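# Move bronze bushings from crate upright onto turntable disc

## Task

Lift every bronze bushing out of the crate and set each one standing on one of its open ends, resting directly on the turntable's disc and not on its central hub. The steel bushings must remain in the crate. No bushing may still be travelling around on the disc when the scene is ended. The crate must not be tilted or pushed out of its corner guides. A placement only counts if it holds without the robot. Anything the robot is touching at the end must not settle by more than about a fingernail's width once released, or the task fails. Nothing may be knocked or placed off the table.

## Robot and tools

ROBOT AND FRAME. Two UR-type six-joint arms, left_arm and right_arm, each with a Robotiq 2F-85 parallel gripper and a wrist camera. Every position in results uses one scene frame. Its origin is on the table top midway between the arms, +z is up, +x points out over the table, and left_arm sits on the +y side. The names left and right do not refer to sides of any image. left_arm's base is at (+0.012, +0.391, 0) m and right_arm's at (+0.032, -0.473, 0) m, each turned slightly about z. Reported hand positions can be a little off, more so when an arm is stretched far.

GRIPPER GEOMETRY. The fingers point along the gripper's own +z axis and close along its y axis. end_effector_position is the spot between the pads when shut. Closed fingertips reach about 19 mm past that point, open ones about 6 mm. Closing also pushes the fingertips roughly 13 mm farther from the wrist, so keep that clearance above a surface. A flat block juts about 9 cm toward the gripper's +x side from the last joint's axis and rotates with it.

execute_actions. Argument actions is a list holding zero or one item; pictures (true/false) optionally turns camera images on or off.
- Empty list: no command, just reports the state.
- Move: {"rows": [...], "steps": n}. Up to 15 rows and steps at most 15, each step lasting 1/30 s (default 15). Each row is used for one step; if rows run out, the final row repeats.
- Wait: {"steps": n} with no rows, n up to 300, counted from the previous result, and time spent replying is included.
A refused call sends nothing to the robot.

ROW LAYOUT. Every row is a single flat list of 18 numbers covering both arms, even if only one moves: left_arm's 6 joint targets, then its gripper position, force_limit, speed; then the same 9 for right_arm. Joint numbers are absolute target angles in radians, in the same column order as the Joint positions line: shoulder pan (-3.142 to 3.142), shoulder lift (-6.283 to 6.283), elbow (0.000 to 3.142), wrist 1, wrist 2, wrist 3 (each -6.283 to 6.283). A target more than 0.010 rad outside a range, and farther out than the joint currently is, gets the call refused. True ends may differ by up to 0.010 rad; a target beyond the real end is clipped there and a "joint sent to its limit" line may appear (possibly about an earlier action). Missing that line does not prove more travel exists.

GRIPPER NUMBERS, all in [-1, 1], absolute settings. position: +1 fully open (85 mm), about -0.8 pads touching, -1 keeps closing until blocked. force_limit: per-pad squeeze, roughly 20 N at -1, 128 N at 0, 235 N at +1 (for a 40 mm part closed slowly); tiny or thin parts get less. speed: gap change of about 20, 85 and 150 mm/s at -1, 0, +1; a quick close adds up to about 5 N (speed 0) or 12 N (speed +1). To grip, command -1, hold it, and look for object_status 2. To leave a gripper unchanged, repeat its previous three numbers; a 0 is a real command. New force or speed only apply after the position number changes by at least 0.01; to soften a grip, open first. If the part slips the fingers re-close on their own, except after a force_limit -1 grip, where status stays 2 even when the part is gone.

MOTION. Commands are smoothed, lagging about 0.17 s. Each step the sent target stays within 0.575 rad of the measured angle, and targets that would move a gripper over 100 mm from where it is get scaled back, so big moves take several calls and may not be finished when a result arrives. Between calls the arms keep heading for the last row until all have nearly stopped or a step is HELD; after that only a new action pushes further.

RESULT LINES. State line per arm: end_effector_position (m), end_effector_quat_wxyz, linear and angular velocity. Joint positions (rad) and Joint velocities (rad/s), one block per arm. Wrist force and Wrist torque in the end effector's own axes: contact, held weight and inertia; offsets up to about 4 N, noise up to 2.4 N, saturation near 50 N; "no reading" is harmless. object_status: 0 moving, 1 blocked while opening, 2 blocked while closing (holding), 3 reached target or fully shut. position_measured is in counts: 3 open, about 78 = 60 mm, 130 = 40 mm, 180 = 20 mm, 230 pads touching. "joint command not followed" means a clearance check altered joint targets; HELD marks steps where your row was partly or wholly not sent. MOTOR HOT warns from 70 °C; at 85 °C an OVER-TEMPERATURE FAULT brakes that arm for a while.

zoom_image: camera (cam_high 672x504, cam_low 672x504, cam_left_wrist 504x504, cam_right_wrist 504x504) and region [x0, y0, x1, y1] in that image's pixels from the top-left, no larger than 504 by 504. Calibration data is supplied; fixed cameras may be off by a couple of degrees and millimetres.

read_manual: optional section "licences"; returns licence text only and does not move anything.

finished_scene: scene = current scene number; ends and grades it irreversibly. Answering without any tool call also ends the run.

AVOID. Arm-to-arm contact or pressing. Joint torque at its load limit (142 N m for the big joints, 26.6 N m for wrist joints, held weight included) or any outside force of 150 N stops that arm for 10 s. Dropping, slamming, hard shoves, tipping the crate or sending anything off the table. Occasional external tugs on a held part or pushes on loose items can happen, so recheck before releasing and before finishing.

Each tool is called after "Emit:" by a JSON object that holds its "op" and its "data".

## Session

Emit:
{"op": "execute_actions", "data": {"actions": []}}

Scene clock: 0.00 s of 7600.00 s.
left_arm: end_effector_position=(+0.3035, -0.0900, +0.1259) position_measured=3 object_status=3 end_effector_quat_wxyz=(-0.120, -0.515, +0.849, +0.022) end_effector_velocity=(-0.000, +0.000, -0.000) end_effector_angular_velocity=(+0.001, -0.000, -0.000) | right_arm: end_effector_position=(+0.4464, -0.4467, +0.2769) position_measured=3 object_status=3 end_effector_quat_wxyz=(-0.480, +0.623, +0.292, +0.544) end_effector_velocity=(-0.000, -0.000, +0.000) end_effector_angular_velocity=(-0.001, -0.000, +0.001)
Joint positions: left_arm=[-1.299 -1.294  1.783 -2.045 -1.814 -2.237] | right_arm=[-1.064 -1.474  2.081 -0.508 -0.571  0.201]
Joint velocities: left_arm=[-0.    -0.     0.001  0.     0.     0.   ] | right_arm=[-0.    -0.001 -0.     0.    -0.001  0.   ]
Wrist force (N, on the end effector, along its own x y z axes, offset not removed): no reading
Wrist torque (N m, same axes, about the end effector's origin, offset not removed): no reading
camera_calibration (this result's frames):
cam_left_wrist: T_world_to_cam=[[-0.87388, 0.442002, 0.202405, 0.274832], [0.473954, 0.86726, 0.152404, -0.0693192], [-0.108175, 0.229114, -0.96737, 0.326701], [0, 0, 0, 1]] pos_world=[0.308366, -0.136211, 0.270978]
cam_right_wrist: T_world_to_cam=[[0.892338, -0.322706, -0.315585, -0.446933], [-0.371963, -0.129679, -0.919145, 0.376647], [0.255689, 0.937574, -0.235752, 0.520492], [0, 0, 0, 1]] pos_world=[0.40583, -0.583384, 0.327855]

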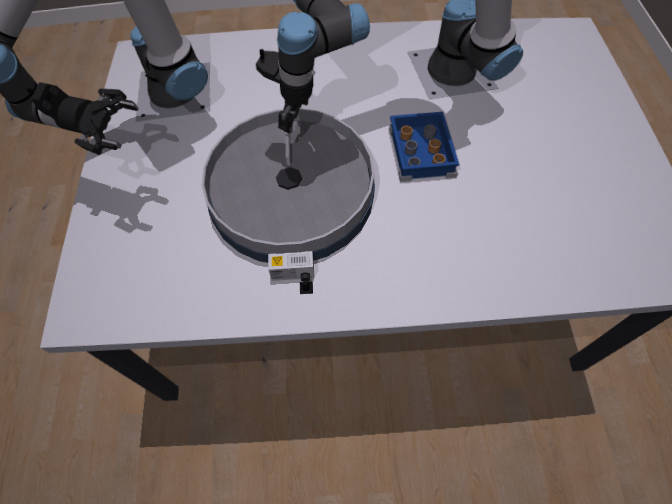

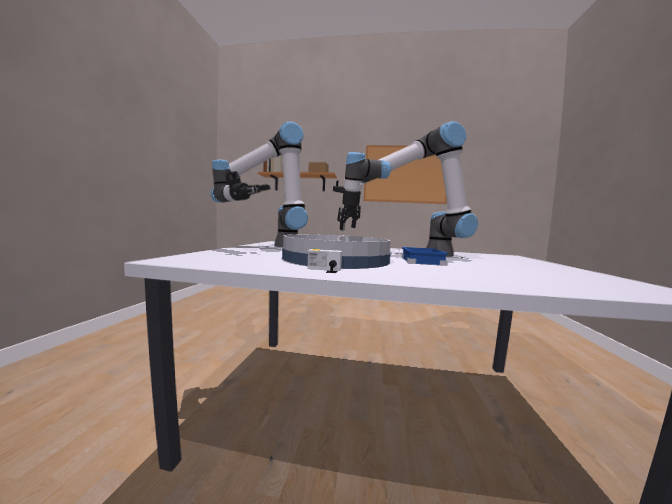

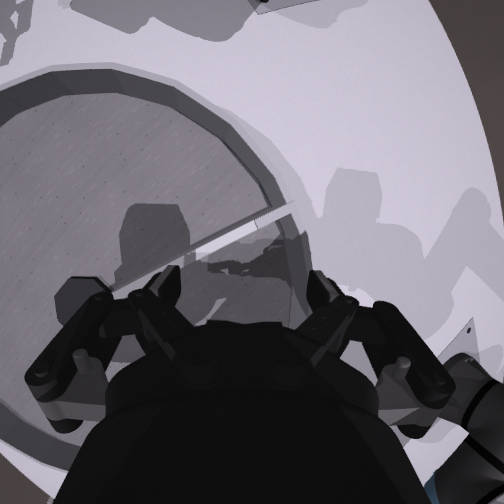

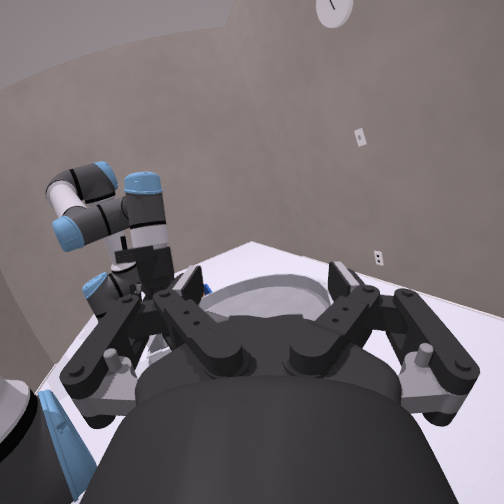

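Emit:
{"op": "execute_actions", "data": {"actions": [{"rows":[[-1.299,-1.42,1.783,-1.95,-1.75,-2.1,1,-0.5,0,-1.064,-1.474,2.081,-0.508,-0.571,0.201,1,0,0],[-1.299,-1.42,1.783,-1.95,-1.75,-2.1,1,-0.5,0,-1.064,-1.474,2.081,-0.508,-0.571,0.201,1,0,0],[-1.299,-1.42,1.783,-1.95,-1.75,-2.0,1,-0.5,0,-1.064,-1.474,2.081,-0.508,-0.571,0.201,1,0,0],[-1.299,-1.42,1.783,-1.95,-1.75,-1.9,1,-0.5,0,-1.064,-1.474,2.081,-0.508,-0.571,0.201,1,0,0],[-1.299,-1.42,1.783,-1.95,-1.75,-1.8,1,-0.5,0,-1.064,-1.474,2.081,-0.508,-0.571,0.201,1,0,0],[-0.787,-1.79,2.073,-1.854,-1.571,-0.756,-0.02,-0.5,0,-1.064,-1.474,2.081,-0.508,-0.571,0.201,1,0,0]],"steps":15}], "pictures": false}}

Emit:
{"op": "execute_actions", "data": {"actions": [{"steps":35}]}}

Emit:
{"op": "zoom_image", "data": {"camera": "cam_left_wrist", "region": [140, 80, 320, 260]}}

Scene clock: 8.93 s of 7600.00 s.
left_arm: end_effector_position=(+0.3792, +0.0809, +0.1892) position_measured=56 object_status=0 end_effector_quat_wxyz=(-0.050, -0.394, +0.918, -0.013) end_effector_velocity=(+0.169, +0.558, +0.052) end_effector_angular_velocity=(+0.095, -0.316, -0.474) | right_arm: end_effector_position=(+0.4466, -0.4471, +0.2769) position_measured=3 object_status=3 end_effector_quat_wxyz=(-0.480, +0.623, +0.291, +0.545) end_effector_velocity=(+0.000, -0.000, -0.000) end_effector_angular_velocity=(+0.000, +0.000, -0.001)
Joint positions: left_arm=[-1.074 -1.572  1.916 -1.917 -1.673 -1.734] | right_arm=[-1.064 -1.474  2.081 -0.508 -0.571  0.201]
Joint velocities: left_arm=[ 0.831 -0.641  0.469  0.191  0.306  1.313] | right_arm=[ 0.     0.    -0.     0.     0.001  0.   ]
Wrist force (N, on the end effector, along its own x y z axes, offset not removed): left_arm=[-0.1 1.8 1.1] | right_arm=[1.0 -1.9 0.2]
Wrist torque (N m, same axes, about the end effector's origin, offset not removed): left_arm=[0.14 -0.02 0.00] | right_arm=[-0.31 -0.18 -0.02]
Steps of this call (steps 1 to 253: nothing new was sent; steps 254 to 268: all 15 steps of this action). Readings (joint positions | what the end effector reports):
254: left_arm=[-1.299 -1.294 1.783 -2.045 -1.814 -2.237] | right_arm=[-1.064 -1.474 2.081 -0.508 -0.571 0.201] | left_arm position_measured=3 object_status=3 | right_arm position_measured=3 object_status=3
255: left_arm=[-1.299 -1.303 1.783 -2.037 -1.806 -2.228] | right_arm=[-1.064 -1.474 2.081 -0.508 -0.571 0.201] | left_arm position_measured=3 object_status=3 | right_arm position_measured=3 object_status=3
257: left_arm=[-1.299 -1.350 1.783 -2.000 -1.781 -2.170] | right_arm=[-1.064 -1.474 2.081 -0.508 -0.571 0.201] | left_arm position_measured=3 object_status=3 | right_arm position_measured=3 object_status=3
261: left_arm=[-1.267 -1.424 1.807 -1.962 -1.746 -1.962] | right_arm=[-1.064 -1.474 2.081 -0.508 -0.571 0.201] | left_arm position_measured=8 object_status=0 | right_arm position_measured=3 object_status=3
268: the state above

Scene clock: 10.10 s of 7600.00 s.
left_arm: end_effector_position=(+0.4000, +0.2699, +0.2001) position_measured=131 object_status=3 end_effector_quat_wxyz=(+0.000, -0.059, +0.998, -0.000) end_effector_velocity=(-0.000, -0.000, -0.000) end_effector_angular_velocity=(-0.000, +0.001, +0.000) | right_arm: end_effector_position=(+0.4466, -0.4471, +0.2769) position_measured=3 object_status=3 end_effector_quat_wxyz=(-0.480, +0.623, +0.291, +0.545) end_effector_velocity=(+0.001, -0.000, -0.000) end_effector_angular_velocity=(+0.001, +0.001, -0.001)
Joint positions: left_arm=[-0.787 -1.79   2.073 -1.854 -1.571 -0.756] | right_arm=[-1.064 -1.474  2.081 -0.508 -0.571  0.201]
Joint velocities: left_arm=[-0.001  0.     0.     0.    -0.001 -0.001] | right_arm=[ 0.     0.001 -0.    -0.     0.002  0.   ]
Wrist force (N, on the end effector, along its own x y z axes, offset not removed): left_arm=[2.8 0.1 1.9] | right_arm=[0.7 -2.3 0.5]
Wrist torque (N m, same axes, about the end effector's origin, offset not removed): left_arm=[-0.17 -0.42 -0.06] | right_arm=[-0.39 -0.23 -0.11]
Steps of this call (steps 1 to 35: the robot went on to your last target). Readings (joint positions | what the end effector reports):
1: left_arm=[-1.046 -1.594 1.932 -1.910 -1.663 -1.688] | right_arm=[-1.064 -1.474 2.081 -0.508 -0.571 0.201] | left_arm position_measured=64 object_status=0 | right_arm position_measured=3 object_status=3
2: left_arm=[-1.017 -1.616 1.948 -1.904 -1.652 -1.637] | right_arm=[-1.064 -1.474 2.081 -0.508 -0.571 0.201] | left_arm position_measured=72 object_status=0 | right_arm position_measured=3 object_status=3
4: left_arm=[-0.960 -1.660 1.980 -1.891 -1.631 -1.519] | right_arm=[-1.064 -1.474 2.081 -0.508 -0.571 0.201] | left_arm position_measured=87 object_status=0 | right_arm position_measured=3 object_status=3
8: left_arm=[-0.849 -1.744 2.041 -1.867 -1.592 -1.209] | right_arm=[-1.064 -1.474 2.081 -0.508 -0.571 0.201] | left_arm position_measured=117 object_status=0 | right_arm position_measured=3 object_status=3
35: the state above
camera_calibration (this result's frames):
cam_left_wrist: T_world_to_cam=[[-0.152008, 0.987685, 0.0370476, -0.217923], [0.934938, 0.13153, 0.329531, -0.459697], [0.320599, 0.0847287, -0.943418, 0.18906], [0, 0, 0, 1]] pos_world=[0.33605, 0.259684, 0.33792]
cam_right_wrist: T_world_to_cam=[[0.892142, -0.323542, -0.315283, -0.447614], [-0.371837, -0.129563, -0.919212, 0.376698], [0.256555, 0.937301, -0.235893, 0.520337], [0, 0, 0, 1]] pos_world=[0.40591, -0.583728, 0.327884]

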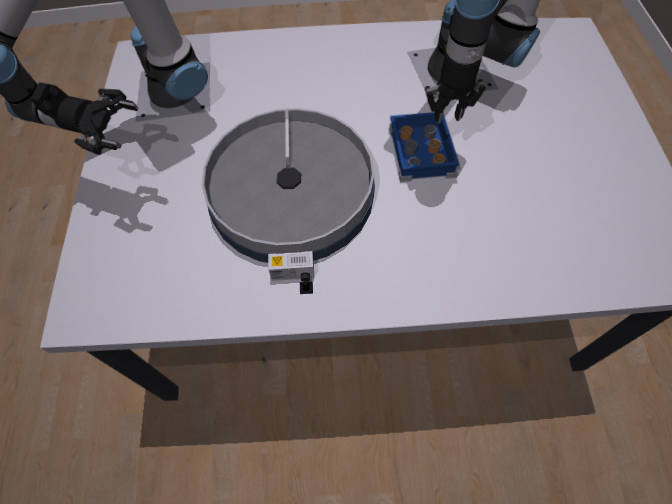

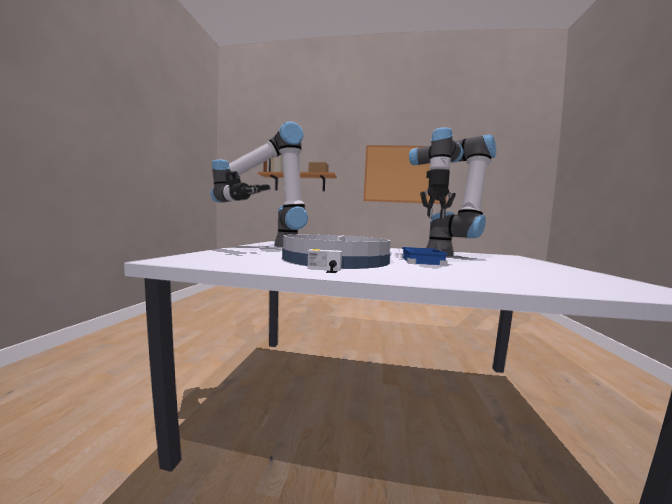

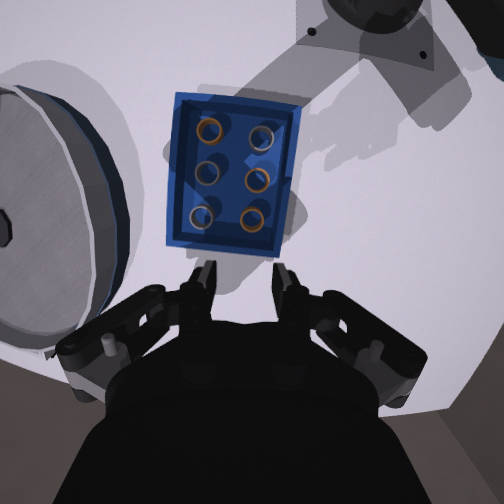

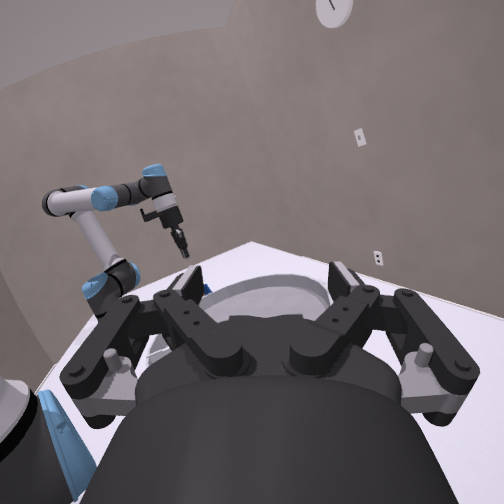

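Region (140, 80, 320, 260) of cam_left_wrist's 504x504 image, scaled by 2.800, with more detail than that image has.

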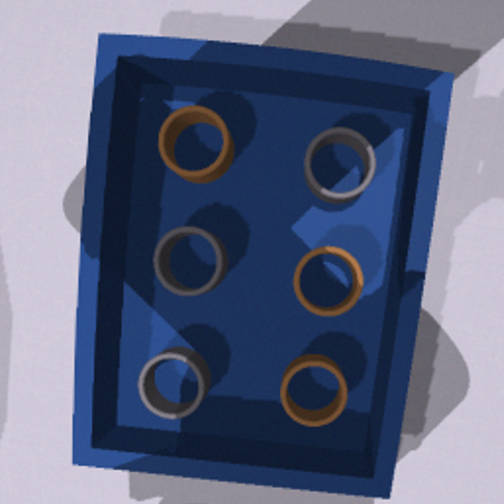

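Emit:
{"op": "execute_actions", "data": {"actions": [{"rows":[[-0.7957,-1.6695,2.3363,-2.2376,-1.571,-0.6855,-0.02,-0.5,0,-1.064,-1.474,2.081,-0.508,-0.571,0.201,1,0,0]],"steps":15}], "pictures": false}}

Emit:
{"op": "execute_actions", "data": {"actions": [{"steps":4}]}}

Emit:
{"op": "zoom_image", "data": {"camera": "cam_left_wrist", "region": [120, 90, 372, 340]}}

Scene clock: 24.13 s of 7600.00 s.
left_arm: end_effector_position=(+0.3850, +0.2771, +0.0771) position_measured=131 object_status=3 end_effector_quat_wxyz=(-0.001, -0.020, +1.000, +0.000) end_effector_velocity=(-0.004, +0.002, -0.020) end_effector_angular_velocity=(-0.010, -0.013, -0.012) | right_arm: end_effector_position=(+0.4466, -0.4471, +0.2769) position_measured=3 object_status=3 end_effector_quat_wxyz=(-0.480, +0.623, +0.291, +0.545) end_effector_velocity=(-0.001, +0.000, +0.000) end_effector_angular_velocity=(+0.000, +0.000, +0.002)
Joint positions: left_arm=[-0.796 -1.672  2.331 -2.229 -1.571 -0.687] | right_arm=[-1.064 -1.474  2.081 -0.508 -0.571  0.201]
Joint velocities: left_arm=[-0.003  0.021  0.052 -0.088  0.     0.01 ] | right_arm=[-0.    -0.     0.    -0.    -0.002  0.001]
Wrist force (N, on the end effector, along its own x y z axes, offset not removed): left_arm=[0.8 1.0 2.2] | right_arm=[-1.0 -1.9 -0.3]
Wrist torque (N m, same axes, about the end effector's origin, offset not removed): left_arm=[0.09 -0.20 -0.08] | right_arm=[-0.27 0.07 -0.11]
Steps of this call (steps 1 to 15: the robot went on to your last target; steps 16 to 406: nothing new was sent; steps 407 to 421: all 15 steps of this action). Readings (joint positions | what the end effector reports):
407: left_arm=[-0.787 -1.790 2.073 -1.854 -1.571 -0.755] | right_arm=[-1.064 -1.474 2.081 -0.508 -0.571 0.201] | left_arm position_measured=131 object_status=3 | right_arm position_measured=3 object_status=3
408: left_arm=[-0.788 -1.782 2.082 -1.863 -1.571 -0.748] | right_arm=[-1.064 -1.474 2.081 -0.508 -0.571 0.201] | left_arm position_measured=131 object_status=3 | right_arm position_measured=3 object_status=3
410: left_arm=[-0.791 -1.744 2.147 -1.936 -1.571 -0.726] | right_arm=[-1.064 -1.474 2.081 -0.508 -0.571 0.201] | left_arm position_measured=131 object_status=3 | right_arm position_measured=3 object_status=3
414: left_arm=[-0.794 -1.690 2.282 -2.143 -1.571 -0.697] | right_arm=[-1.064 -1.474 2.081 -0.508 -0.571 0.201] | left_arm position_measured=131 object_status=3 | right_arm position_measured=3 object_status=3
421: the state above

Scene clock: 24.27 s of 7600.00 s.
left_arm: end_effector_position=(+0.3847, +0.2773, +0.0756) position_measured=131 object_status=3 end_effector_quat_wxyz=(-0.000, -0.020, +1.000, +0.000) end_effector_velocity=(-0.001, +0.001, -0.005) end_effector_angular_velocity=(-0.001, -0.002, -0.003) | right_arm: end_effector_position=(+0.4466, -0.4471, +0.2769) position_measured=3 object_status=3 end_effector_quat_wxyz=(-0.480, +0.623, +0.291, +0.545) end_effector_velocity=(+0.000, +0.000, -0.000) end_effector_angular_velocity=(-0.000, -0.000, -0.001)
Joint positions: left_arm=[-0.796 -1.67   2.335 -2.235 -1.571 -0.686] | right_arm=[-1.064 -1.474  2.081 -0.508 -0.571  0.201]
Joint velocities: left_arm=[-0.     0.006  0.013 -0.022  0.     0.003] | right_arm=[-0.    -0.     0.001 -0.     0.001 -0.   ]
Wrist force (N, on the end effector, along its own x y z axes, offset not removed): left_arm=[-1.0 2.8 3.3] | right_arm=[0.0 -2.0 0.7]
Wrist torque (N m, same axes, about the end effector's origin, offset not removed): left_arm=[0.37 0.13 0.08] | right_arm=[-0.27 -0.01 -0.02]
Steps of this call (steps 1 to 4: the robot went on to your last target). Readings (joint positions | what the end effector reports):
1: left_arm=[-0.796 -1.671 2.333 -2.231 -1.571 -0.686] | right_arm=[-1.064 -1.474 2.081 -0.508 -0.571 0.201] | left_arm position_measured=131 object_status=3 | right_arm position_measured=3 object_status=3
2: left_arm=[-0.796 -1.671 2.334 -2.233 -1.571 -0.686] | right_arm=[-1.064 -1.474 2.081 -0.508 -0.571 0.201] | left_arm position_measured=131 object_status=3 | right_arm position_measured=3 object_status=3
4: the state above
camera_calibration (this result's frames):
cam_left_wrist: T_world_to_cam=[[-0.0736453, 0.996583, 0.0373972, -0.25554], [0.942529, 0.0572984, 0.329175, -0.3877], [0.325908, 0.0594901, -0.943528, 0.0809078], [0, 0, 0, 1]] pos_world=[0.32023, 0.272069, 0.213516]
cam_right_wrist: T_world_to_cam=[[0.892142, -0.323542, -0.315284, -0.447613], [-0.371837, -0.129562, -0.919212, 0.376698], [0.256555, 0.937302, -0.235893, 0.520337], [0, 0, 0, 1]] pos_world=[0.40591, -0.583728, 0.327884]

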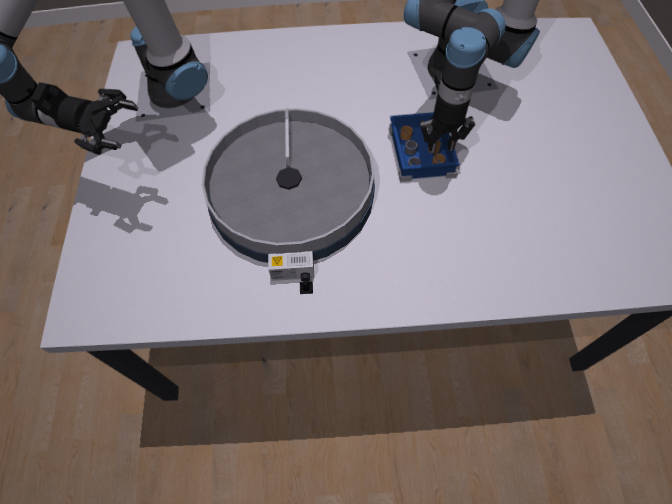

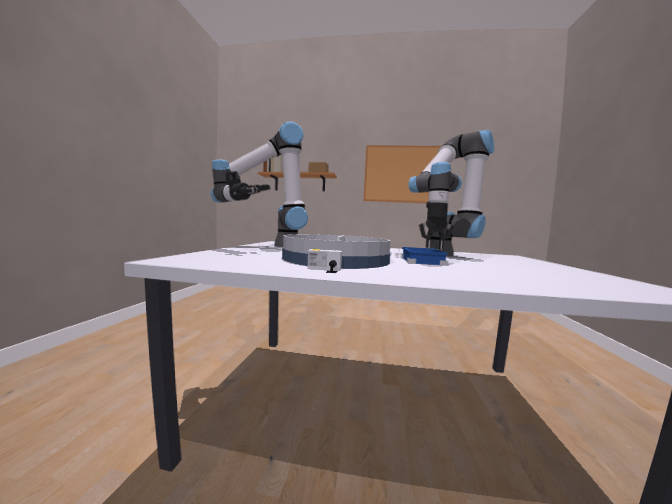

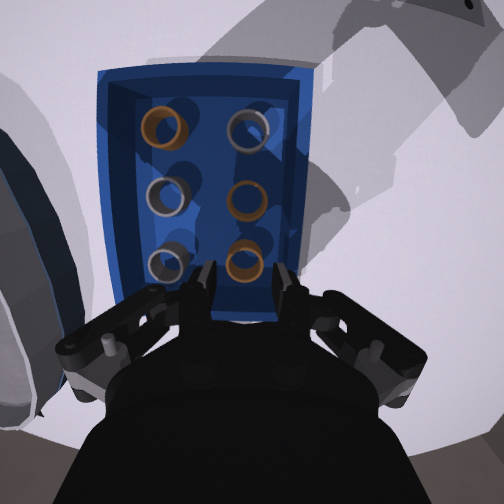

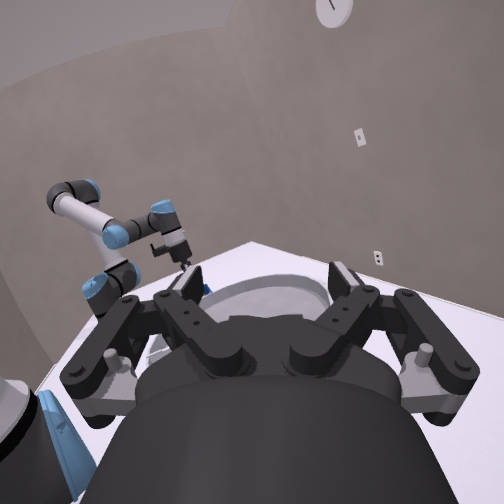

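Region (120, 90, 372, 340) of cam_left_wrist's 504x504 image, scaled by 2.000, with more detail than that image has; it fills the top 500 rows of this view, and the rest is white.

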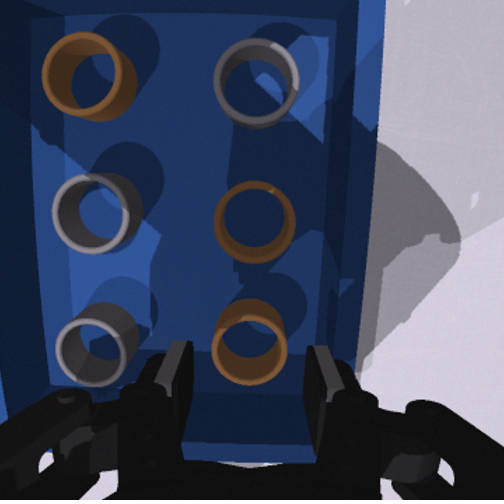

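Emit:
{"op": "execute_actions", "data": {"actions": [{"rows":[[-0.7957,-1.6492,2.35,-2.2716,-1.571,-0.6855,-0.02,-0.5,0,-1.064,-1.474,2.081,-0.508,-0.571,0.201,1,0,0],[-0.7957,-1.6492,2.35,-2.2716,-1.571,-0.6855,-0.02,-0.5,0,-1.064,-1.474,2.081,-0.508,-0.571,0.201,1,0,0],[-0.7957,-1.6282,2.3633,-2.3059,-1.571,-0.6855,-0.02,-0.5,0,-1.064,-1.474,2.081,-0.508,-0.571,0.201,1,0,0],[-0.7957,-1.6282,2.3633,-2.3059,-1.571,-0.6855,-0.02,-0.5,0,-1.064,-1.474,2.081,-0.508,-0.571,0.201,1,0,0],[-0.7957,-1.6065,2.3762,-2.3405,-1.571,-0.6855,-0.02,-0.5,0,-1.064,-1.474,2.081,-0.508,-0.571,0.201,1,0,0],[-0.7957,-1.6065,2.3762,-2.3405,-1.571,-0.6855,-0.02,-0.5,0,-1.064,-1.474,2.081,-0.508,-0.571,0.201,1,0,0],[-0.7957,-1.584,2.3887,-2.3755,-1.571,-0.6855,-0.02,-0.5,0,-1.064,-1.474,2.081,-0.508,-0.571,0.201,1,0,0]],"steps":15}], "pictures": false}}

Emit:
{"op": "execute_actions", "data": {"actions": [{"steps":5}], "pictures": false}}

Emit:
{"op": "execute_actions", "data": {"actions": [{"rows":[[-0.7957,-1.584,2.3887,-2.3755,-1.571,-0.6855,-1,-0.5,0,-1.064,-1.474,2.081,-0.508,-0.571,0.201,1,0,0]],"steps":13}], "pictures": false}}

Emit:
{"op": "execute_actions", "data": {"actions": [{"rows":[[-0.7957,-1.6282,2.3633,-2.3059,-1.571,-0.6855,-1,-0.5,0,-1.064,-1.474,2.081,-0.508,-0.571,0.201,1,0,0],[-0.7957,-1.6282,2.3633,-2.3059,-1.571,-0.6855,-1,-0.5,0,-1.064,-1.474,2.081,-0.508,-0.571,0.201,1,0,0],[-0.7957,-1.6695,2.3363,-2.2376,-1.571,-0.6855,-1,-0.5,0,-1.064,-1.474,2.081,-0.508,-0.571,0.201,1,0,0],[-0.7957,-1.6695,2.3363,-2.2376,-1.571,-0.6855,-1,-0.5,0,-1.064,-1.474,2.081,-0.508,-0.571,0.201,1,0,0],[-0.7957,-1.75,2.258,-2.079,-1.571,-0.6855,-1,-0.5,0,-1.064,-1.474,2.081,-0.508,-0.571,0.201,1,0,0],[-0.7957,-1.75,2.258,-2.079,-1.571,-0.6855,-1,-0.5,0,-1.064,-1.474,2.081,-0.508,-0.571,0.201,1,0,0],[-0.7957,-1.75,2.258,-2.079,-1.571,-0.6855,-1,-0.5,0,-1.064,-1.474,2.081,-0.508,-0.571,0.201,1,0,0],[-0.7957,-1.8106,2.1689,-1.9291,-1.571,-0.6855,-1,-0.5,0,-1.064,-1.474,2.081,-0.508,-0.571,0.201,1,0,0]],"steps":15}], "pictures": false}}

Emit:
{"op": "execute_actions", "data": {"actions": [{"rows":[[-1.147,-1.3485,1.6843,-1.9066,-1.571,-0.7645,-1,-0.5,0,-1.064,-1.474,2.081,-0.508,-0.571,0.201,1,0,0]],"steps":15}], "pictures": false}}

Emit:
{"op": "execute_actions", "data": {"actions": [{"steps":4}], "pictures": false}}

Emit:
{"op": "execute_actions", "data": {"actions": [{"rows":[[-1.147,-1.2799,1.791,-2.0819,-1.571,-0.7645,-1,-0.5,0,-1.064,-1.474,2.081,-0.508,-0.571,0.201,1,0,0]],"steps":8}], "pictures": false}}

Emit:
{"op": "execute_actions", "data": {"actions": [{"rows":[[-1.147,-1.2502,1.8202,-2.1408,-1.571,-0.7645,-1,-0.5,0,-1.064,-1.474,2.081,-0.508,-0.571,0.201,1,0,0]],"steps":15}]}}

Scene clock: 49.57 s of 7600.00 s.
left_arm: end_effector_position=(+0.3846, +0.2773, +0.0385) position_measured=131 object_status=3 end_effector_quat_wxyz=(-0.000, -0.020, +1.000, -0.000) end_effector_velocity=(-0.000, +0.000, -0.015) end_effector_angular_velocity=(-0.001, -0.001, +0.001) | right_arm: end_effector_position=(+0.4466, -0.4471, +0.2769) position_measured=3 object_status=3 end_effector_quat_wxyz=(-0.480, +0.623, +0.291, +0.545) end_effector_velocity=(+0.000, -0.000, -0.000) end_effector_angular_velocity=(+0.000, +0.001, -0.002)
Joint positions: left_arm=[-0.796 -1.587  2.387 -2.37  -1.571 -0.685] | right_arm=[-1.064 -1.474  2.081 -0.508 -0.571  0.201]
Joint velocities: left_arm=[ 0.     0.035  0.02  -0.056 -0.    -0.001] | right_arm=[-0.    -0.    -0.    -0.     0.001  0.001]
Wrist force (N, on the end effector, along its own x y z axes, offset not removed): left_arm=[1.4 0.3 3.0] | right_arm=[1.4 -2.3 0.0]
Wrist torque (N m, same axes, about the end effector's origin, offset not removed): left_arm=[0.14 -0.34 -0.06] | right_arm=[-0.36 -0.26 -0.04]
Steps of this call (steps 1 to 15: the robot went on to your last target; steps 16 to 744: nothing new was sent; steps 745 to 759: all 15 steps of this action). Readings (joint positions | what the end effector reports):
745: left_arm=[-0.796 -1.669 2.337 -2.238 -1.571 -0.686] | right_arm=[-1.064 -1.474 2.081 -0.508 -0.571 0.201] | left_arm position_measured=131 object_status=3 | right_arm position_measured=3 object_status=3
746: left_arm=[-0.796 -1.666 2.339 -2.243 -1.571 -0.685] | right_arm=[-1.064 -1.474 2.081 -0.508 -0.571 0.201] | left_arm position_measured=131 object_status=3 | right_arm position_measured=3 object_status=3
748: left_arm=[-0.796 -1.655 2.346 -2.261 -1.571 -0.685] | right_arm=[-1.064 -1.474 2.081 -0.508 -0.571 0.201] | left_arm position_measured=131 object_status=3 | right_arm position_measured=3 object_status=3
752: left_arm=[-0.796 -1.620 2.368 -2.318 -1.571 -0.686] | right_arm=[-1.064 -1.474 2.081 -0.508 -0.571 0.201] | left_arm position_measured=131 object_status=3 | right_arm position_measured=3 object_status=3
759: the state above

Scene clock: 49.73 s of 7600.00 s.
left_arm: end_effector_position=(+0.3846, +0.2773, +0.0373) position_measured=131 object_status=3 end_effector_quat_wxyz=(-0.000, -0.020, +1.000, -0.000) end_effector_velocity=(+0.000, +0.000, -0.003) end_effector_angular_velocity=(+0.001, -0.000, +0.001) | right_arm: end_effector_position=(+0.4466, -0.4471, +0.2769) position_measured=3 object_status=3 end_effector_quat_wxyz=(-0.480, +0.623, +0.291, +0.545) end_effector_velocity=(+0.000, +0.000, +0.000) end_effector_angular_velocity=(-0.002, -0.001, -0.000)
Joint positions: left_arm=[-0.796 -1.585  2.388 -2.374 -1.571 -0.685] | right_arm=[-1.064 -1.474  2.081 -0.508 -0.571  0.201]
Joint velocities: left_arm=[ 0.     0.007  0.003 -0.01   0.001 -0.001] | right_arm=[ 0.    -0.001 -0.    -0.     0.001 -0.   ]
Wrist force (N, on the end effector, along its own x y z axes, offset not removed): left_arm=[1.5 -1.0 2.5] | right_arm=[0.5 -3.8 1.1]
Wrist torque (N m, same axes, about the end effector's origin, offset not removed): left_arm=[-0.20 -0.29 -0.06] | right_arm=[-0.61 -0.12 -0.10]
Steps of this call (steps 1 to 5: the robot went on to your last target). Readings (joint positions | what the end effector reports):
1: left_arm=[-0.796 -1.586 2.387 -2.371 -1.571 -0.685] | right_arm=[-1.064 -1.474 2.081 -0.508 -0.571 0.201] | left_arm position_measured=131 object_status=3 | right_arm position_measured=3 object_status=3
2: left_arm=[-0.796 -1.586 2.388 -2.373 -1.571 -0.685] | right_arm=[-1.064 -1.474 2.081 -0.508 -0.571 0.201] | left_arm position_measured=131 object_status=3 | right_arm position_measured=3 object_status=3
4: left_arm=[-0.796 -1.585 2.388 -2.374 -1.571 -0.685] | right_arm=[-1.064 -1.474 2.081 -0.508 -0.571 0.201] | left_arm position_measured=131 object_status=3 | right_arm position_measured=3 object_status=3
5: the state above

Scene clock: 50.17 s of 7600.00 s.
left_arm: end_effector_position=(+0.3846, +0.2773, +0.0371) position_measured=155 object_status=2 end_effector_quat_wxyz=(-0.000, -0.020, +1.000, -0.000) end_effector_velocity=(-0.000, -0.000, -0.000) end_effector_angular_velocity=(+0.000, +0.000, -0.000) | right_arm: end_effector_position=(+0.4466, -0.4471, +0.2769) position_measured=3 object_status=3 end_effector_quat_wxyz=(-0.480, +0.623, +0.291, +0.545) end_effector_velocity=(-0.000, +0.000, +0.000) end_effector_angular_velocity=(-0.001, -0.001, -0.000)
Joint positions: left_arm=[-0.796 -1.584  2.389 -2.376 -1.571 -0.685] | right_arm=[-1.064 -1.474  2.081 -0.508 -0.571  0.201]
Joint velocities: left_arm=[-0.001  0.001  0.    -0.     0.    -0.001] | right_arm=[-0.    -0.002  0.    -0.    -0.     0.   ]
Wrist force (N, on the end effector, along its own x y z axes, offset not removed): left_arm=[2.9 4.2 -19.8] | right_arm=[0.2 -2.1 1.0]
Wrist torque (N m, same axes, about the end effector's origin, offset not removed): left_arm=[0.20 -0.22 -0.10] | right_arm=[-0.31 -0.05 -0.03]
Steps of this call (steps 1 to 13: all 13 steps of this action). Readings (joint positions | what the end effector reports):
1: left_arm=[-0.796 -1.584 2.388 -2.375 -1.571 -0.685] | right_arm=[-1.064 -1.474 2.081 -0.508 -0.571 0.201] | left_arm position_measured=131 object_status=0 | right_arm position_measured=3 object_status=3
2: left_arm=[-0.796 -1.584 2.389 -2.375 -1.571 -0.685] | right_arm=[-1.064 -1.474 2.081 -0.508 -0.571 0.201] | left_arm position_measured=132 object_status=0 | right_arm position_measured=3 object_status=3
4: left_arm=[-0.796 -1.584 2.389 -2.375 -1.571 -0.685] | right_arm=[-1.064 -1.474 2.081 -0.508 -0.571 0.201] | left_arm position_measured=142 object_status=0 | right_arm position_measured=3 object_status=3
8: left_arm=[-0.796 -1.584 2.389 -2.376 -1.571 -0.685] | right_arm=[-1.064 -1.474 2.081 -0.508 -0.571 0.201] | left_arm position_measured=155 object_status=0 | right_arm position_measured=3 object_status=3
13: the state above

Scene clock: 50.67 s of 7600.00 s.
left_arm: end_effector_position=(+0.3862, +0.2761, +0.1611) position_measured=155 object_status=2 end_effector_quat_wxyz=(+0.001, -0.020, +1.000, -0.001) end_effector_velocity=(-0.015, +0.011, +0.090) end_effector_angular_velocity=(+0.019, +0.025, +0.000) | right_arm: end_effector_position=(+0.4466, -0.4471, +0.2769) position_measured=3 object_status=3 end_effector_quat_wxyz=(-0.480, +0.623, +0.291, +0.545) end_effector_velocity=(-0.000, +0.000, -0.000) end_effector_angular_velocity=(+0.001, +0.001, +0.001)
Joint positions: left_arm=[-0.796 -1.798  2.185 -1.961 -1.571 -0.685] | right_arm=[-1.064 -1.474  2.081 -0.508 -0.571  0.201]
Joint velocities: left_arm=[ 0.    -0.129 -0.162  0.323  0.001  0.   ] | right_arm=[-0.     0.     0.     0.    -0.001  0.   ]
Wrist force (N, on the end effector, along its own x y z axes, offset not removed): left_arm=[2.8 2.3 0.5] | right_arm=[1.7 -0.8 1.2]
Wrist torque (N m, same axes, about the end effector's origin, offset not removed): left_arm=[0.34 -0.50 -0.10] | right_arm=[-0.17 -0.26 -0.07]
Steps of this call (steps 1 to 15: all 15 steps of this action). Readings (joint positions | what the end effector reports):
1: left_arm=[-0.796 -1.584 2.388 -2.375 -1.571 -0.685] | right_arm=[-1.064 -1.474 2.081 -0.508 -0.571 0.201] | left_arm position_measured=155 object_status=2 | right_arm position_measured=3 object_status=3
2: left_arm=[-0.796 -1.590 2.385 -2.367 -1.571 -0.685] | right_arm=[-1.064 -1.474 2.081 -0.508 -0.571 0.201] | left_arm position_measured=155 object_status=2 | right_arm position_measured=3 object_status=3
4: left_arm=[-0.796 -1.613 2.371 -2.332 -1.571 -0.685] | right_arm=[-1.064 -1.474 2.081 -0.508 -0.571 0.201] | left_arm position_measured=155 object_status=2 | right_arm position_measured=3 object_status=3
8: left_arm=[-0.796 -1.695 2.306 -2.194 -1.571 -0.685] | right_arm=[-1.064 -1.474 2.081 -0.508 -0.571 0.201] | left_arm position_measured=155 object_status=2 | right_arm position_measured=3 object_status=3
15: the state above

Scene clock: 51.17 s of 7600.00 s.
left_arm: end_effector_position=(+0.4322, +0.0338, +0.1830) position_measured=155 object_status=2 end_effector_quat_wxyz=(-0.000, +0.097, +0.995, +0.000) end_effector_velocity=(-0.007, -0.430, -0.021) end_effector_angular_velocity=(-0.006, -0.002, -0.381) | right_arm: end_effector_position=(+0.4466, -0.4471, +0.2769) position_measured=3 object_status=3 end_effector_quat_wxyz=(-0.480, +0.623, +0.291, +0.545) end_effector_velocity=(+0.000, +0.000, -0.000) end_effector_angular_velocity=(+0.001, +0.001, +0.000)
Joint positions: left_arm=[-1.099 -1.414  1.756 -1.912 -1.571 -0.755] | right_arm=[-1.064 -1.474  2.081 -0.508 -0.571  0.201]
Joint velocities: left_arm=[-0.477  0.65  -0.708  0.052 -0.002 -0.095] | right_arm=[0.001 0.001 0.    0.    0.001 0.001]
Wrist force (N, on the end effector, along its own x y z axes, offset not removed): left_arm=[1.0 -2.7 3.3] | right_arm=[0.4 -2.9 0.6]
Wrist torque (N m, same axes, about the end effector's origin, offset not removed): left_arm=[-0.35 -0.26 0.01] | right_arm=[-0.53 -0.11 0.02]
Steps of this call (steps 1 to 15: all 15 steps of this action). Readings (joint positions | what the end effector reports):
1: left_arm=[-0.796 -1.801 2.180 -1.952 -1.571 -0.686] | right_arm=[-1.064 -1.474 2.081 -0.508 -0.571 0.201] | left_arm position_measured=155 object_status=2 | right_arm position_measured=3 object_status=3
2: left_arm=[-0.805 -1.795 2.168 -1.947 -1.571 -0.690] | right_arm=[-1.064 -1.474 2.081 -0.508 -0.571 0.201] | left_arm position_measured=155 object_status=2 | right_arm position_measured=3 object_status=3
4: left_arm=[-0.852 -1.740 2.106 -1.941 -1.571 -0.701] | right_arm=[-1.064 -1.474 2.081 -0.508 -0.571 0.201] | left_arm position_measured=155 object_status=2 | right_arm position_measured=3 object_status=3
8: left_arm=[-0.946 -1.616 1.974 -1.930 -1.571 -0.722] | right_arm=[-1.064 -1.474 2.081 -0.508 -0.571 0.201] | left_arm position_measured=155 object_status=2 | right_arm position_measured=3 object_status=3
15: the state above

Scene clock: 51.30 s of 7600.00 s.
left_arm: end_effector_position=(+0.4309, +0.0015, +0.1810) position_measured=155 object_status=2 end_effector_quat_wxyz=(-0.000, +0.111, +0.994, -0.000) end_effector_velocity=(-0.008, -0.114, -0.010) end_effector_angular_velocity=(+0.002, -0.002, -0.101) | right_arm: end_effector_position=(+0.4466, -0.4471, +0.2769) position_measured=3 object_status=3 end_effector_quat_wxyz=(-0.480, +0.623, +0.291, +0.545) end_effector_velocity=(+0.000, -0.000, -0.000) end_effector_angular_velocity=(+0.001, +0.002, -0.000)
Joint positions: left_arm=[-1.134 -1.366  1.703 -1.908 -1.571 -0.762] | right_arm=[-1.064 -1.474  2.081 -0.508 -0.571  0.201]
Joint velocities: left_arm=[-0.126  0.174 -0.188  0.015  0.002 -0.025] | right_arm=[ 0.     0.    -0.    -0.     0.     0.002]
Wrist force (N, on the end effector, along its own x y z axes, offset not removed): left_arm=[3.2 -1.0 4.1] | right_arm=[0.3 -2.0 0.3]
Wrist torque (N m, same axes, about the end effector's origin, offset not removed): left_arm=[-0.21 -0.58 -0.05] | right_arm=[-0.25 -0.14 -0.02]
Steps of this call (steps 1 to 4: the robot went on to your last target). Readings (joint positions | what the end effector reports):
1: left_arm=[-1.112 -1.396 1.736 -1.911 -1.571 -0.758] | right_arm=[-1.064 -1.474 2.081 -0.508 -0.571 0.201] | left_arm position_measured=155 object_status=2 | right_arm position_measured=3 object_status=3
2: left_arm=[-1.122 -1.382 1.721 -1.909 -1.571 -0.760] | right_arm=[-1.064 -1.474 2.081 -0.508 -0.571 0.201] | left_arm position_measured=155 object_status=2 | right_arm position_measured=3 object_status=3
4: the state above

Scene clock: 51.57 s of 7600.00 s.
left_arm: end_effector_position=(+0.4299, -0.0089, +0.1188) position_measured=155 object_status=2 end_effector_quat_wxyz=(-0.001, +0.116, +0.993, +0.002) end_effector_velocity=(+0.001, -0.011, -0.090) end_effector_angular_velocity=(-0.036, -0.023, -0.007) | right_arm: end_effector_position=(+0.4466, -0.4471, +0.2769) position_measured=3 object_status=3 end_effector_quat_wxyz=(-0.480, +0.623, +0.291, +0.545) end_effector_velocity=(+0.000, -0.000, -0.000) end_effector_angular_velocity=(+0.001, +0.000, -0.001)
Joint positions: left_arm=[-1.146 -1.29   1.777 -2.054 -1.571 -0.764] | right_arm=[-1.064 -1.474  2.081 -0.508 -0.571  0.201]
Joint velocities: left_arm=[-0.008  0.1    0.137 -0.28  -0.    -0.002] | right_arm=[-0.     0.     0.     0.     0.001 -0.   ]
Wrist force (N, on the end effector, along its own x y z axes, offset not removed): left_arm=[2.2 1.6 5.1] | right_arm=[1.1 -1.9 0.1]
Wrist torque (N m, same axes, about the end effector's origin, offset not removed): left_arm=[0.13 -0.47 0.03] | right_arm=[-0.31 -0.21 -0.03]
Steps of this call (steps 1 to 8: all 8 steps of this action). Readings (joint positions | what the end effector reports):
1: left_arm=[-1.138 -1.360 1.698 -1.908 -1.571 -0.763] | right_arm=[-1.064 -1.474 2.081 -0.508 -0.571 0.201] | left_arm position_measured=155 object_status=2 | right_arm position_measured=3 object_status=3
2: left_arm=[-1.141 -1.349 1.702 -1.916 -1.571 -0.763] | right_arm=[-1.064 -1.474 2.081 -0.508 -0.571 0.201] | left_arm position_measured=155 object_status=2 | right_arm position_measured=3 object_status=3
4: left_arm=[-1.144 -1.318 1.738 -1.975 -1.571 -0.764] | right_arm=[-1.064 -1.474 2.081 -0.508 -0.571 0.201] | left_arm position_measured=155 object_status=2 | right_arm position_measured=3 object_status=3
8: the state above

Scene clock: 52.07 s of 7600.00 s.
left_arm: end_effector_position=(+0.4300, -0.0100, +0.0868) position_measured=155 object_status=2 end_effector_quat_wxyz=(-0.000, +0.116, +0.993, -0.000) end_effector_velocity=(-0.001, -0.000, -0.003) end_effector_angular_velocity=(-0.000, +0.001, -0.000) | right_arm: end_effector_position=(+0.4466, -0.4471, +0.2769) position_measured=3 object_status=3 end_effector_quat_wxyz=(-0.480, +0.623, +0.291, +0.545) end_effector_velocity=(-0.000, +0.000, +0.000) end_effector_angular_velocity=(-0.001, -0.000, +0.001)
Joint positions: left_arm=[-1.147 -1.251  1.82  -2.14  -1.571 -0.764] | right_arm=[-1.064 -1.474  2.081 -0.508 -0.571  0.201]
Joint velocities: left_arm=[-0.     0.004  0.004 -0.008 -0.001 -0.   ] | right_arm=[ 0.    -0.001 -0.    -0.    -0.001  0.001]
Wrist force (N, on the end effector, along its own x y z axes, offset not removed): left_arm=[1.2 1.8 1.3] | right_arm=[1.1 -2.8 1.4]
Wrist torque (N m, same axes, about the end effector's origin, offset not removed): left_arm=[0.20 -0.27 -0.04] | right_arm=[-0.42 -0.26 -0.10]
Steps of this call (steps 1 to 15: all 15 steps of this action). Readings (joint positions | what the end effector reports):
1: left_arm=[-1.146 -1.286 1.782 -2.063 -1.571 -0.764] | right_arm=[-1.064 -1.474 2.081 -0.508 -0.571 0.201] | left_arm position_measured=155 object_status=2 | right_arm position_measured=3 object_status=3
2: left_arm=[-1.147 -1.280 1.789 -2.076 -1.571 -0.764] | right_arm=[-1.064 -1.474 2.081 -0.508 -0.571 0.201] | left_arm position_measured=155 object_status=2 | right_arm position_measured=3 object_status=3
4: left_arm=[-1.147 -1.266 1.803 -2.105 -1.571 -0.764] | right_arm=[-1.064 -1.474 2.081 -0.508 -0.571 0.201] | left_arm position_measured=155 object_status=2 | right_arm position_measured=3 object_status=3
8: left_arm=[-1.147 -1.254 1.816 -2.132 -1.571 -0.764] | right_arm=[-1.064 -1.474 2.081 -0.508 -0.571 0.201] | left_arm position_measured=155 object_status=2 | right_arm position_measured=3 object_status=3
15: the state above
camera_calibration (this result's frames):
cam_left_wrist: T_world_to_cam=[[0.197398, 0.979618, 0.0371864, -0.082986], [0.923086, -0.198511, 0.329402, -0.411807], [0.33007, -0.0306971, -0.943457, 0.0910502], [0, 0, 0, 1]] pos_world=[0.366462, 0.00234144, 0.224638]
cam_right_wrist: T_world_to_cam=[[0.892142, -0.323542, -0.315284, -0.447613], [-0.371837, -0.129562, -0.919212, 0.376698], [0.256555, 0.937302, -0.235893, 0.520337], [0, 0, 0, 1]] pos_world=[0.40591, -0.583728, 0.327884]

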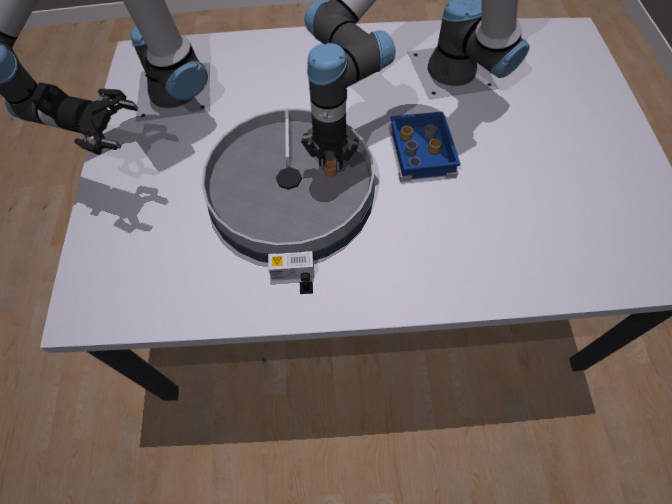

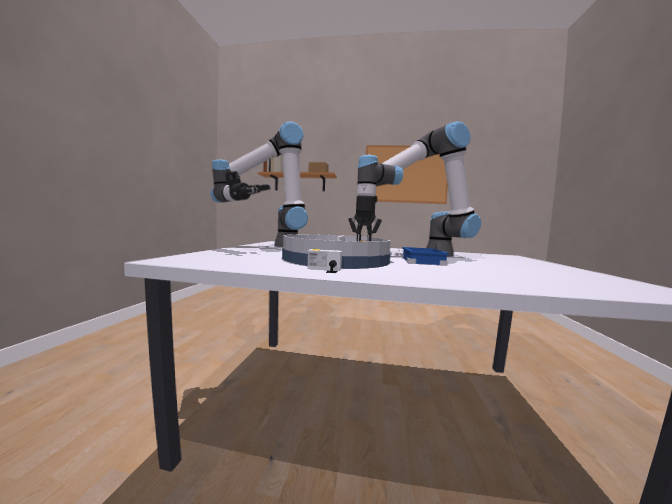

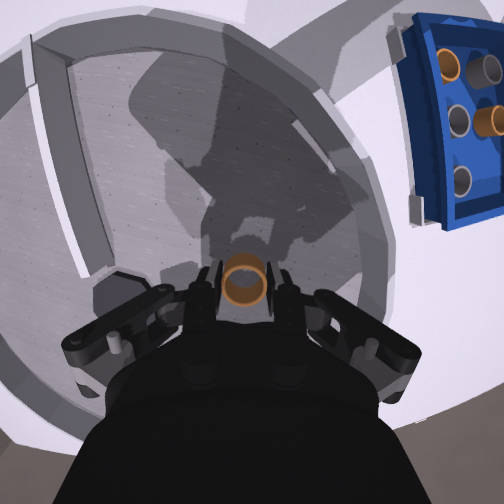

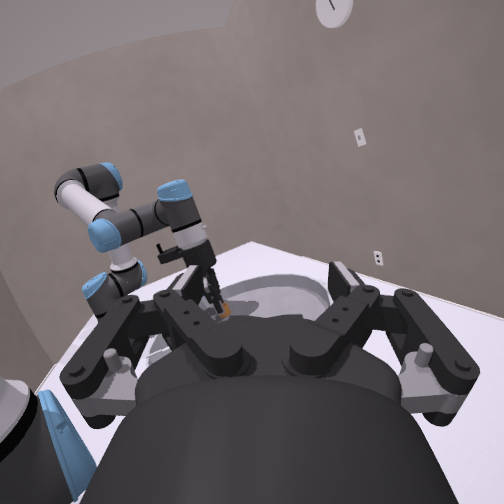

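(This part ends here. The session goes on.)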